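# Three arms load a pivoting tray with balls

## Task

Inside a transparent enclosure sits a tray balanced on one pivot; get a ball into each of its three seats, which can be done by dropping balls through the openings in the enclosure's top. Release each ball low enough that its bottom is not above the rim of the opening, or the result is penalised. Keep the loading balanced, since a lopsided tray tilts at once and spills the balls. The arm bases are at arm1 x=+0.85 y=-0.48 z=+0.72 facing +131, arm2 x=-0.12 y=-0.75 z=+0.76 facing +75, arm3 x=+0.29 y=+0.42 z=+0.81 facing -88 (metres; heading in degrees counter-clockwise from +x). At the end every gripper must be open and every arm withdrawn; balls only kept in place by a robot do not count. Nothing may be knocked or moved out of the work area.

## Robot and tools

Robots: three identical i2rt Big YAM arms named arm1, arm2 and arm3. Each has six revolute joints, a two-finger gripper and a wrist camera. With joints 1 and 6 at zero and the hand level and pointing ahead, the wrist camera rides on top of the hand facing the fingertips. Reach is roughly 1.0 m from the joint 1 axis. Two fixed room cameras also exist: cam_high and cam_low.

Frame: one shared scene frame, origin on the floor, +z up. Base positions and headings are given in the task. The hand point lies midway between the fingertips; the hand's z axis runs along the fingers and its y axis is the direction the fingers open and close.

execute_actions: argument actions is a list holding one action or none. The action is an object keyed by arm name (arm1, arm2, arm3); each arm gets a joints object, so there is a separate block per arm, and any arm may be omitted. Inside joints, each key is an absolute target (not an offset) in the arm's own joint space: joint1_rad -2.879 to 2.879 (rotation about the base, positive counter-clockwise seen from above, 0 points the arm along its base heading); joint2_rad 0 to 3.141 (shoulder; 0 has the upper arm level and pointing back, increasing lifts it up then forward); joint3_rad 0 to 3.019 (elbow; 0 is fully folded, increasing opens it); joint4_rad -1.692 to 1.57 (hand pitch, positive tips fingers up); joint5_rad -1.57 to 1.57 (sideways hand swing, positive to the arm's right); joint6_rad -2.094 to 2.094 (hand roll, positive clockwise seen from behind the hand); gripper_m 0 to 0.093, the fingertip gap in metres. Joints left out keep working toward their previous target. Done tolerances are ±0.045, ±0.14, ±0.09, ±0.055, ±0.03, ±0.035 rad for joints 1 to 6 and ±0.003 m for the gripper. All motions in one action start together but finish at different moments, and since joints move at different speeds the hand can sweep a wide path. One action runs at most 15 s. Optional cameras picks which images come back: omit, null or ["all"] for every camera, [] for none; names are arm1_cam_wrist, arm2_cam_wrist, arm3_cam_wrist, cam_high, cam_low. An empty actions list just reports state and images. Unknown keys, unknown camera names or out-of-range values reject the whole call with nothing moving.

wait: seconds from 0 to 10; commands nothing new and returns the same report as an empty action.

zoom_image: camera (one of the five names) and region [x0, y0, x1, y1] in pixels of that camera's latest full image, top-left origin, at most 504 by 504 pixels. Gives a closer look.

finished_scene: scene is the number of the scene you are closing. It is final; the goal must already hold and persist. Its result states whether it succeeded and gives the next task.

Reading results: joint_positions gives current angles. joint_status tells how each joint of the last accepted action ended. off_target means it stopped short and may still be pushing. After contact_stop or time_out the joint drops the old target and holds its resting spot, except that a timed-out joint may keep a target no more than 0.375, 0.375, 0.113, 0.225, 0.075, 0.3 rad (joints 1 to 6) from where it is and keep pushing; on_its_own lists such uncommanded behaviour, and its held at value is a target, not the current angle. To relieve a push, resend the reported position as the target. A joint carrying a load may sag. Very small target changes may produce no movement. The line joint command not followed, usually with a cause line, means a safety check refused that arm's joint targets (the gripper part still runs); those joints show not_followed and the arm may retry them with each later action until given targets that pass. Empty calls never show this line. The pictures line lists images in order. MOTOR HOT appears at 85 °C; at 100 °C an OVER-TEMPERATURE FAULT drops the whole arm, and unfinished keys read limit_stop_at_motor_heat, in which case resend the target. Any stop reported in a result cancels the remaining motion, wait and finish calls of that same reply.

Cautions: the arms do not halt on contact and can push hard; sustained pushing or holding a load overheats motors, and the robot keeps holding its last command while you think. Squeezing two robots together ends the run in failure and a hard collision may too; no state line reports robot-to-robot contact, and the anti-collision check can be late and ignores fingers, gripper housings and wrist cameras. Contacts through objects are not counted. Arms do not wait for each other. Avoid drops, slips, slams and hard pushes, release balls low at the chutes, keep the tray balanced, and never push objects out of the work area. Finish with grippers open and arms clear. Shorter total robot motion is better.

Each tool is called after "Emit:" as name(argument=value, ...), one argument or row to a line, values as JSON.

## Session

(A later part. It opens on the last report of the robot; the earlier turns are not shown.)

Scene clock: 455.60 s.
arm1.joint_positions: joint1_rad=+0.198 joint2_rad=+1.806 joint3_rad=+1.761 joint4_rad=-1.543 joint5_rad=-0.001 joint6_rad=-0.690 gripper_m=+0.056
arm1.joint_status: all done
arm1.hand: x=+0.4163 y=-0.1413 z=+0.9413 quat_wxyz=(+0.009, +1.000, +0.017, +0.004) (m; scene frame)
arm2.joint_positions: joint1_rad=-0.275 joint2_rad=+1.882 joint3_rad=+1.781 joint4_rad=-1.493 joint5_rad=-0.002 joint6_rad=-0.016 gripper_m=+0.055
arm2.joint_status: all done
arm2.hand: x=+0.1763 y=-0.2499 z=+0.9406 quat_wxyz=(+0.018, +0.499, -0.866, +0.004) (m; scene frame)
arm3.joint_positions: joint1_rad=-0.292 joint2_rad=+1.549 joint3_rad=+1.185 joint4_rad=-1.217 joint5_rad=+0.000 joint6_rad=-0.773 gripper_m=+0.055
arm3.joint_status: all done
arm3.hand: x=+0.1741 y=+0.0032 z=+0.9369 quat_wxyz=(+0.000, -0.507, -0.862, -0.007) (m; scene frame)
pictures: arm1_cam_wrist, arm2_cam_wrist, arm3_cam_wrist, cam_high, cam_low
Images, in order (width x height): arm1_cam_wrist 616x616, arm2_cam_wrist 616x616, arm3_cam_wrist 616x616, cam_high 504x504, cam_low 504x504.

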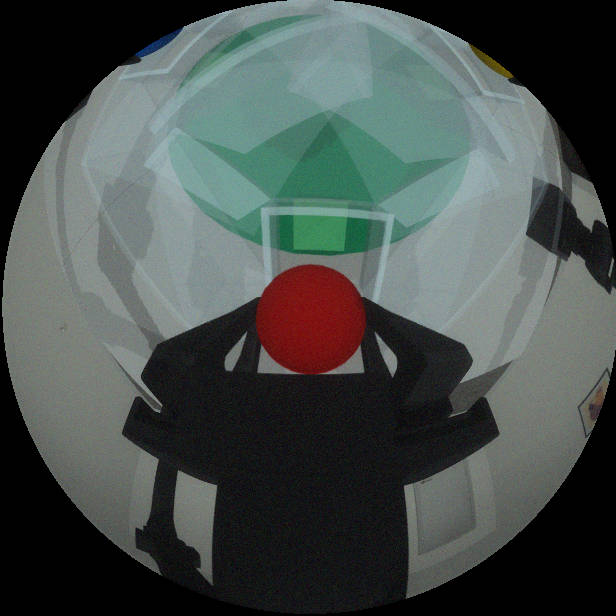

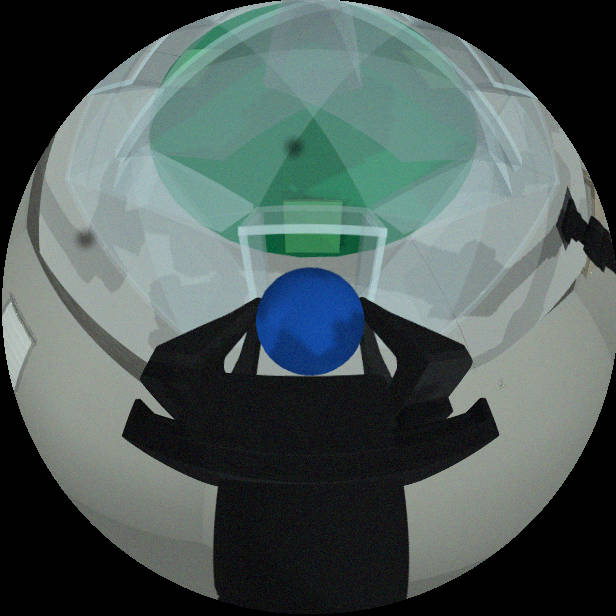

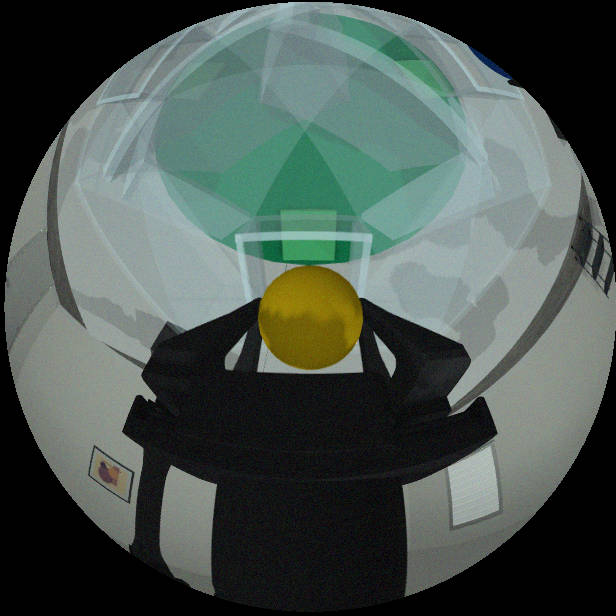

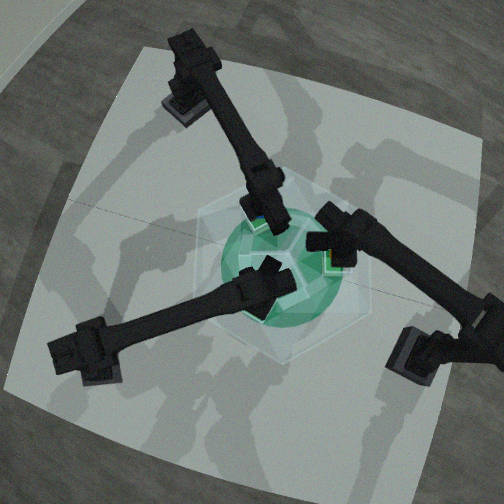

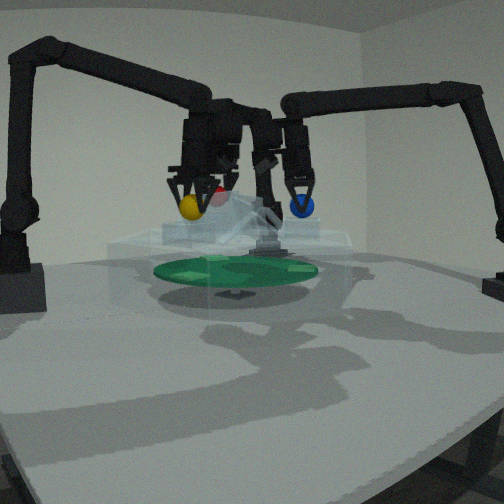

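Emit:
zoom_image(
  camera="arm1_cam_wrist",
  region=[220, 190, 420, 320],
)

Emit:
zoom_image(
  camera="arm2_cam_wrist",
  region=[210, 190, 410, 320],
)

Emit:
zoom_image(
  camera="arm3_cam_wrist",
  region=[210, 190, 410, 320],
)

Emit:
zoom_image(
  camera="cam_low",
  region=[150, 170, 340, 260],
)

Region (220, 190, 420, 320) of arm1_cam_wrist's 616x616 image, scaled by 2.520, with more detail than that image has; it fills the top 328 rows of this view, and the rest is white.

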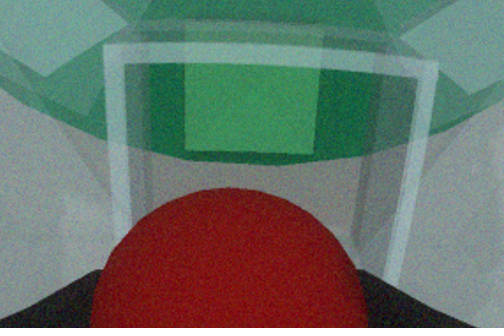

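Region (210, 190, 410, 320) of arm2_cam_wrist's 616x616 image, scaled by 2.520, with more detail than that image has; it fills the top 328 rows of this view, and the rest is white.

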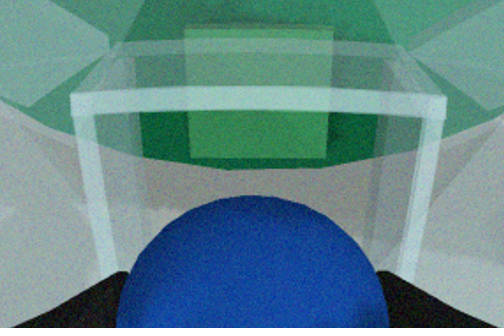

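Region (210, 190, 410, 320) of arm3_cam_wrist's 616x616 image, scaled by 2.520, with more detail than that image has; it fills the top 328 rows of this view, and the rest is white.

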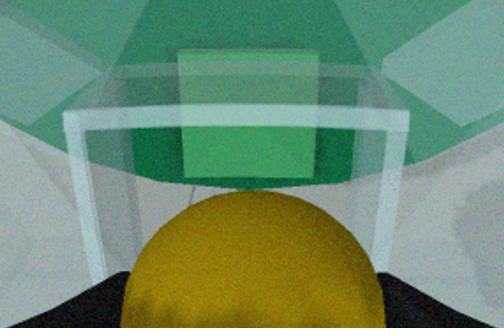

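Region (150, 170, 340, 260) of cam_low's 504x504 image, scaled by 2.653, with more detail than that image has; it fills the top 239 rows of this view, and the rest is white.

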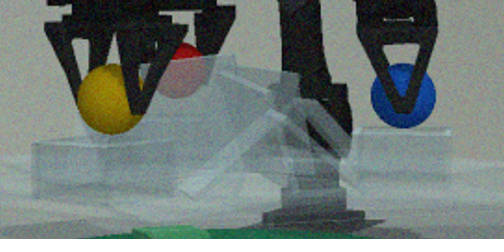

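Emit:
execute_actions(
  actions=[
    {"arm1":{"joints":{"joint3_rad":1.695,"joint4_rad":-1.393,"joint6_rad":-0.65}},"arm2":{"joints":{"joint3_rad":1.758,"joint4_rad":-1.437}},"arm3":{"joints":{"joint3_rad":1.137,"joint4_rad":-1.147}}},
  ],
)

Scene clock: 514.47 s.
arm1.joint_positions: joint1_rad=+0.198 joint2_rad=+1.804 joint3_rad=+1.691 joint4_rad=-1.407 joint5_rad=-0.001 joint6_rad=-0.659 gripper_m=+0.056
arm1.joint_status: all done
arm1.hand: x=+0.4051 y=-0.1329 z=+0.9162 quat_wxyz=(-0.012, +1.000, +0.002, -0.023) (m; scene frame)
arm2.joint_positions: joint1_rad=-0.275 joint2_rad=+1.881 joint3_rad=+1.755 joint4_rad=-1.448 joint5_rad=-0.002 joint6_rad=-0.016 gripper_m=+0.055
arm2.joint_status: all done
arm2.hand: x=+0.1781 y=-0.2468 z=+0.9314 quat_wxyz=(+0.009, +0.499, -0.867, -0.001) (m; scene frame)
arm3.joint_positions: joint1_rad=-0.292 joint2_rad=+1.548 joint3_rad=+1.135 joint4_rad=-1.158 joint5_rad=+0.000 joint6_rad=-0.773 gripper_m=+0.055
arm3.joint_status: all done
arm3.hand: x=+0.1756 y=+0.0083 z=+0.9197 quat_wxyz=(-0.001, -0.507, -0.862, -0.002) (m; scene frame)
pictures: arm1_cam_wrist, arm2_cam_wrist, arm3_cam_wrist, cam_high, cam_low
Images, in order (width x height): arm1_cam_wrist 616x616, arm2_cam_wrist 616x616, arm3_cam_wrist 616x616, cam_high 504x504, cam_low 504x504.

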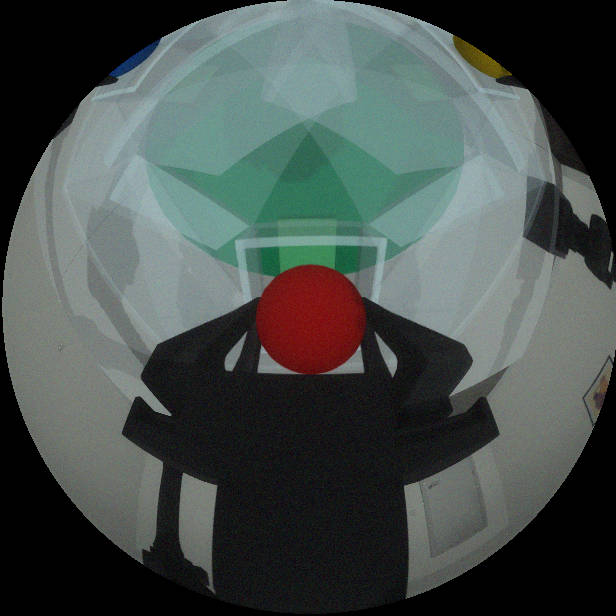

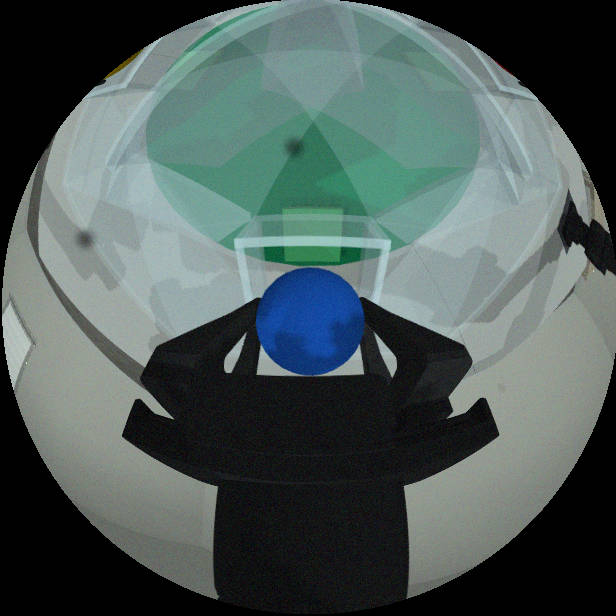

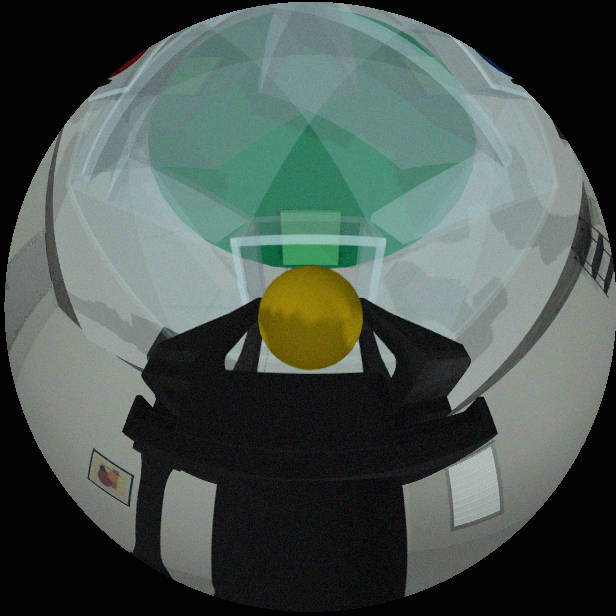

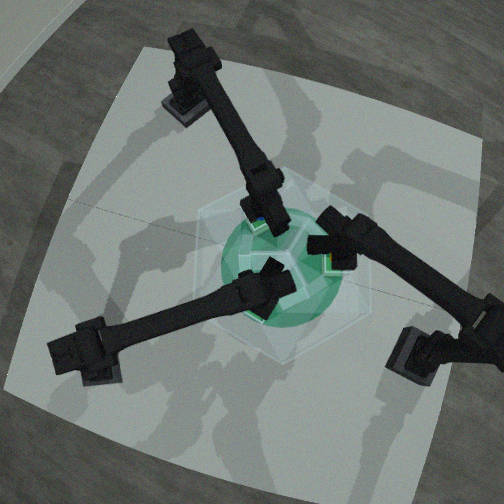

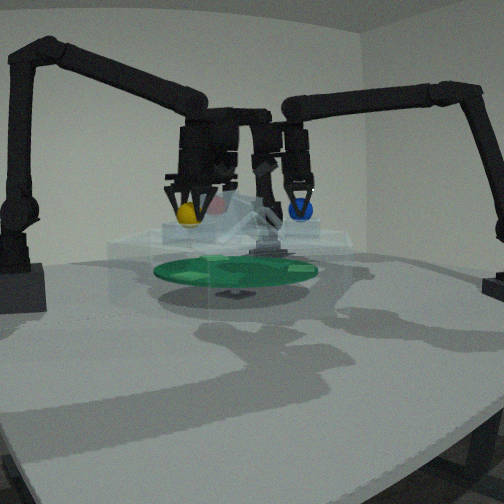

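Emit:
zoom_image(
  camera="cam_low",
  region=[155, 180, 335, 250],
)

Region (155, 180, 335, 250) of cam_low's 504x504 image, scaled by 2.800, with more detail than that image has.

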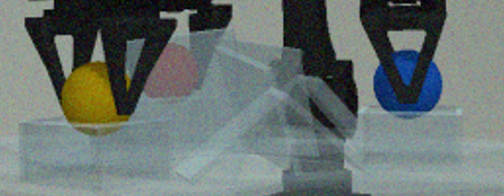

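Emit:
execute_actions(
  actions=[
    {"arm1":{"joints":{"joint3_rad":1.675}},"arm2":{"joints":{"joint3_rad":1.743}}},
  ],
)

Scene clock: 525.47 s.
arm1.joint_positions: joint1_rad=+0.198 joint2_rad=+1.804 joint3_rad=+1.676 joint4_rad=-1.406 joint5_rad=-0.001 joint6_rad=-0.659 gripper_m=+0.056
arm1.joint_status: all done
arm1.hand: x=+0.4083 y=-0.1354 z=+0.9104 quat_wxyz=(-0.008, +1.000, +0.002, -0.017) (m; scene frame)
arm2.joint_positions: joint1_rad=-0.275 joint2_rad=+1.881 joint3_rad=+1.741 joint4_rad=-1.447 joint5_rad=-0.002 joint6_rad=-0.016 gripper_m=+0.055
arm2.joint_status: all done
arm2.hand: x=+0.1760 y=-0.2502 z=+0.9259 quat_wxyz=(+0.015, +0.499, -0.867, +0.003) (m; scene frame)
arm3.joint_positions: joint1_rad=-0.292 joint2_rad=+1.548 joint3_rad=+1.135 joint4_rad=-1.158 joint5_rad=+0.000 joint6_rad=-0.773 gripper_m=+0.055
arm3.joint_status: not commanded
arm3.hand: x=+0.1756 y=+0.0083 z=+0.9197 quat_wxyz=(-0.001, -0.507, -0.862, -0.002) (m; scene frame)
pictures: arm1_cam_wrist, arm2_cam_wrist, arm3_cam_wrist, cam_high, cam_low
Images, in order (width x height): arm1_cam_wrist 616x616, arm2_cam_wrist 616x616, arm3_cam_wrist 616x616, cam_high 504x504, cam_low 504x504.

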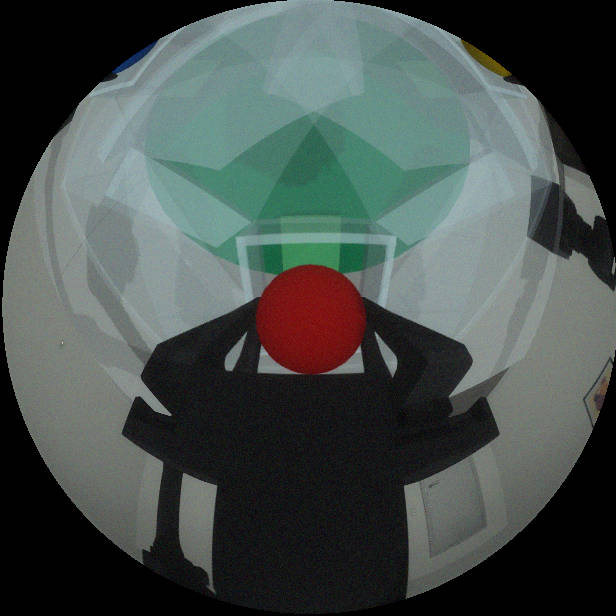

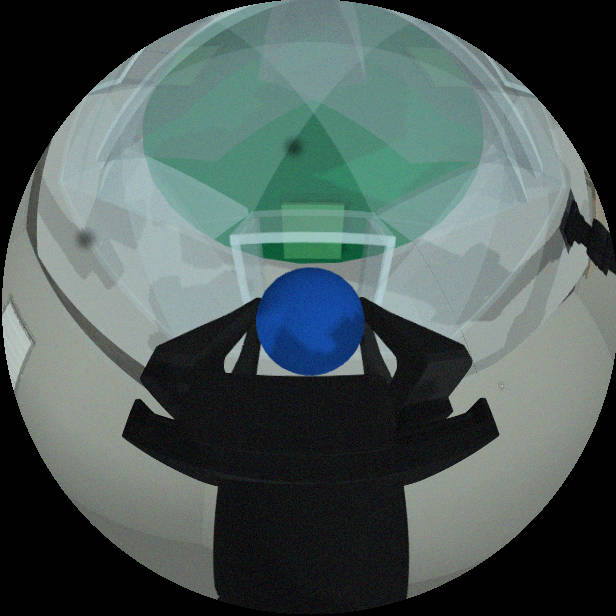

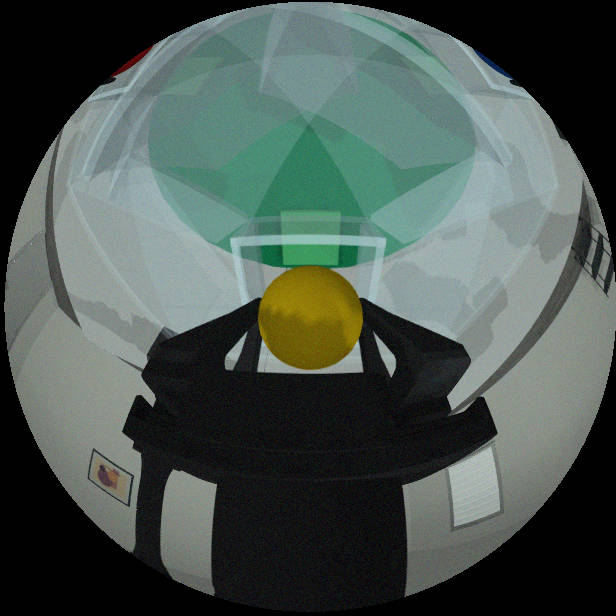

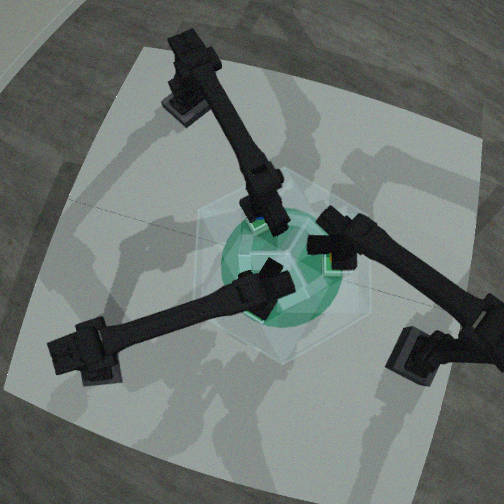

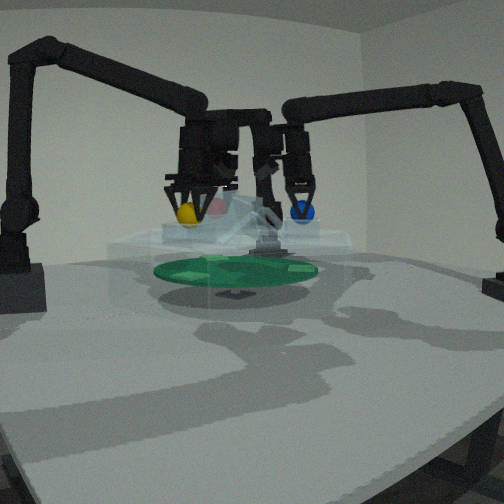

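Emit:
execute_actions(
  actions=[
    {"arm1":{"joints":{"gripper_m":0.075}},"arm2":{"joints":{"gripper_m":0.075}},"arm3":{"joints":{"gripper_m":0.075}}},
  ],
  cameras=["cam_low","cam_high","arm2_cam_wrist"],
)

Scene clock: 529.17 s.
arm1.joint_positions: joint1_rad=+0.192 joint2_rad=+1.803 joint3_rad=+1.676 joint4_rad=-1.390 joint5_rad=+0.009 joint6_rad=-0.657 gripper_m=+0.075
arm1.joint_status: all done
arm1.hand: x=+0.4085 y=-0.1287 z=+0.9110 quat_wxyz=(-0.017, +1.000, -0.003, -0.021) (m; scene frame)
arm2.joint_positions: joint1_rad=-0.277 joint2_rad=+1.878 joint3_rad=+1.741 joint4_rad=-1.447 joint5_rad=-0.003 joint6_rad=-0.017 gripper_m=+0.075
arm2.joint_status: all done
arm2.hand: x=+0.1766 y=-0.2508 z=+0.9276 quat_wxyz=(+0.013, +0.499, -0.867, +0.002) (m; scene frame)
arm3.joint_positions: joint1_rad=-0.292 joint2_rad=+1.545 joint3_rad=+1.135 joint4_rad=-1.157 joint5_rad=+0.000 joint6_rad=-0.773 gripper_m=+0.075
arm3.joint_status: all done
arm3.hand: x=+0.1755 y=+0.0081 z=+0.9206 quat_wxyz=(-0.002, -0.507, -0.862, -0.001) (m; scene frame)
pictures: arm2_cam_wrist, cam_high, cam_low
Images, in order (width x height): arm2_cam_wrist 616x616, cam_high 504x504, cam_low 504x504.

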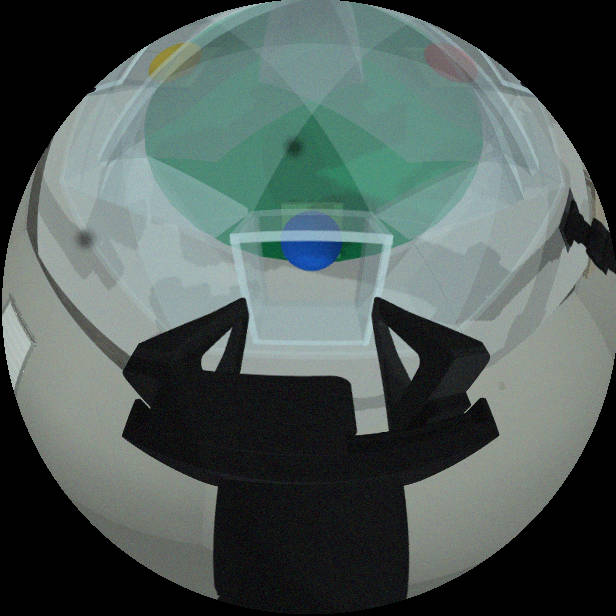

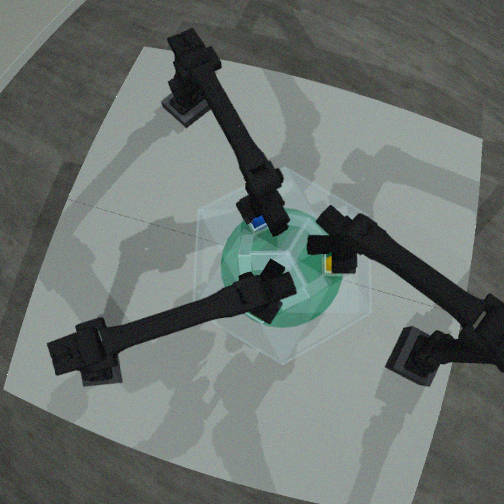

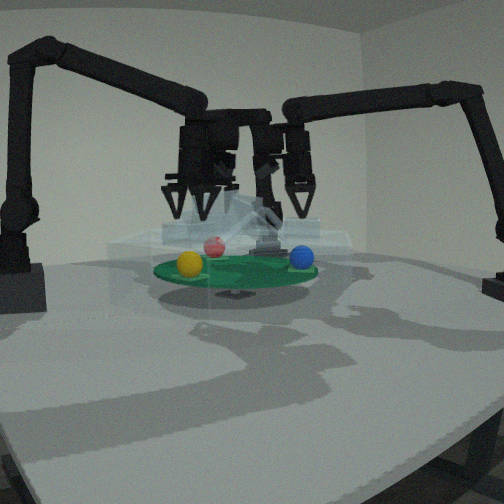

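Emit:
execute_actions(
  actions=[
    {"arm1":{"joints":{"joint2_rad":1.3}},"arm2":{"joints":{"joint2_rad":1.38}},"arm3":{"joints":{"joint2_rad":1.0}}},
  ],
  cameras=["cam_low","cam_high"],
)

Scene clock: 535.13 s.
arm1.joint_positions: joint1_rad=+0.192 joint2_rad=+1.306 joint3_rad=+1.668 joint4_rad=-1.388 joint5_rad=+0.002 joint6_rad=-0.657 gripper_m=+0.075
arm1.joint_status: all done
arm1.hand: x=+0.4830 y=-0.1864 z=+1.1599 quat_wxyz=(-0.162, +0.963, -0.003, -0.214) (m; scene frame)
arm2.joint_positions: joint1_rad=-0.277 joint2_rad=+1.382 joint3_rad=+1.733 joint4_rad=-1.445 joint5_rad=-0.003 joint6_rad=-0.017 gripper_m=+0.075
arm2.joint_status: all done
arm2.hand: x=+0.1347 y=-0.3236 z=+1.1836 quat_wxyz=(-0.199, +0.485, -0.844, -0.115) (m; scene frame)
arm3.joint_positions: joint1_rad=-0.292 joint2_rad=+0.997 joint3_rad=+1.135 joint4_rad=-1.156 joint5_rad=+0.000 joint6_rad=-0.773 gripper_m=+0.075
arm3.joint_status: all done
arm3.hand: x=+0.1878 y=+0.0562 z=+1.1369 quat_wxyz=(-0.073, -0.488, -0.829, +0.261) (m; scene frame)
pictures: cam_high, cam_low
Images, in order (width x height): cam_high 504x504, cam_low 504x504.

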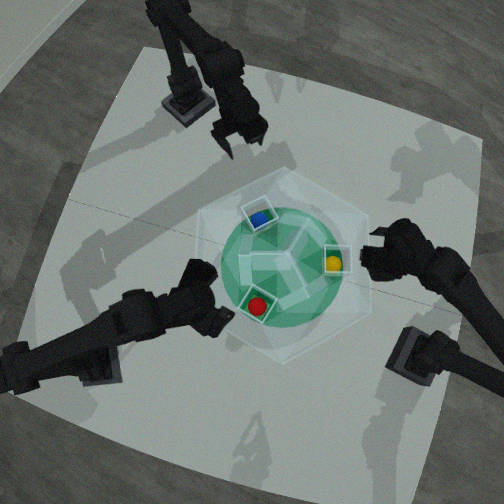

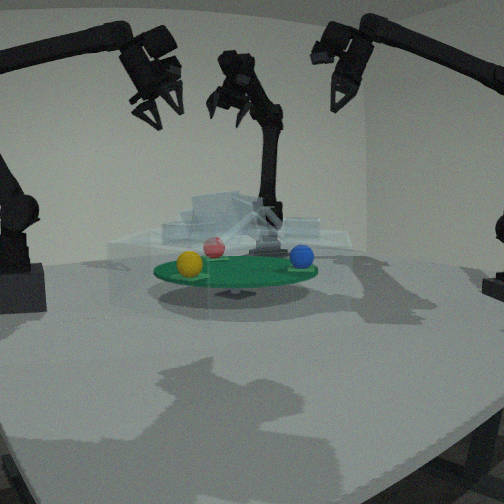

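Emit:
finished_scene(
  scene=2,
)

The scene is finished: the task was done.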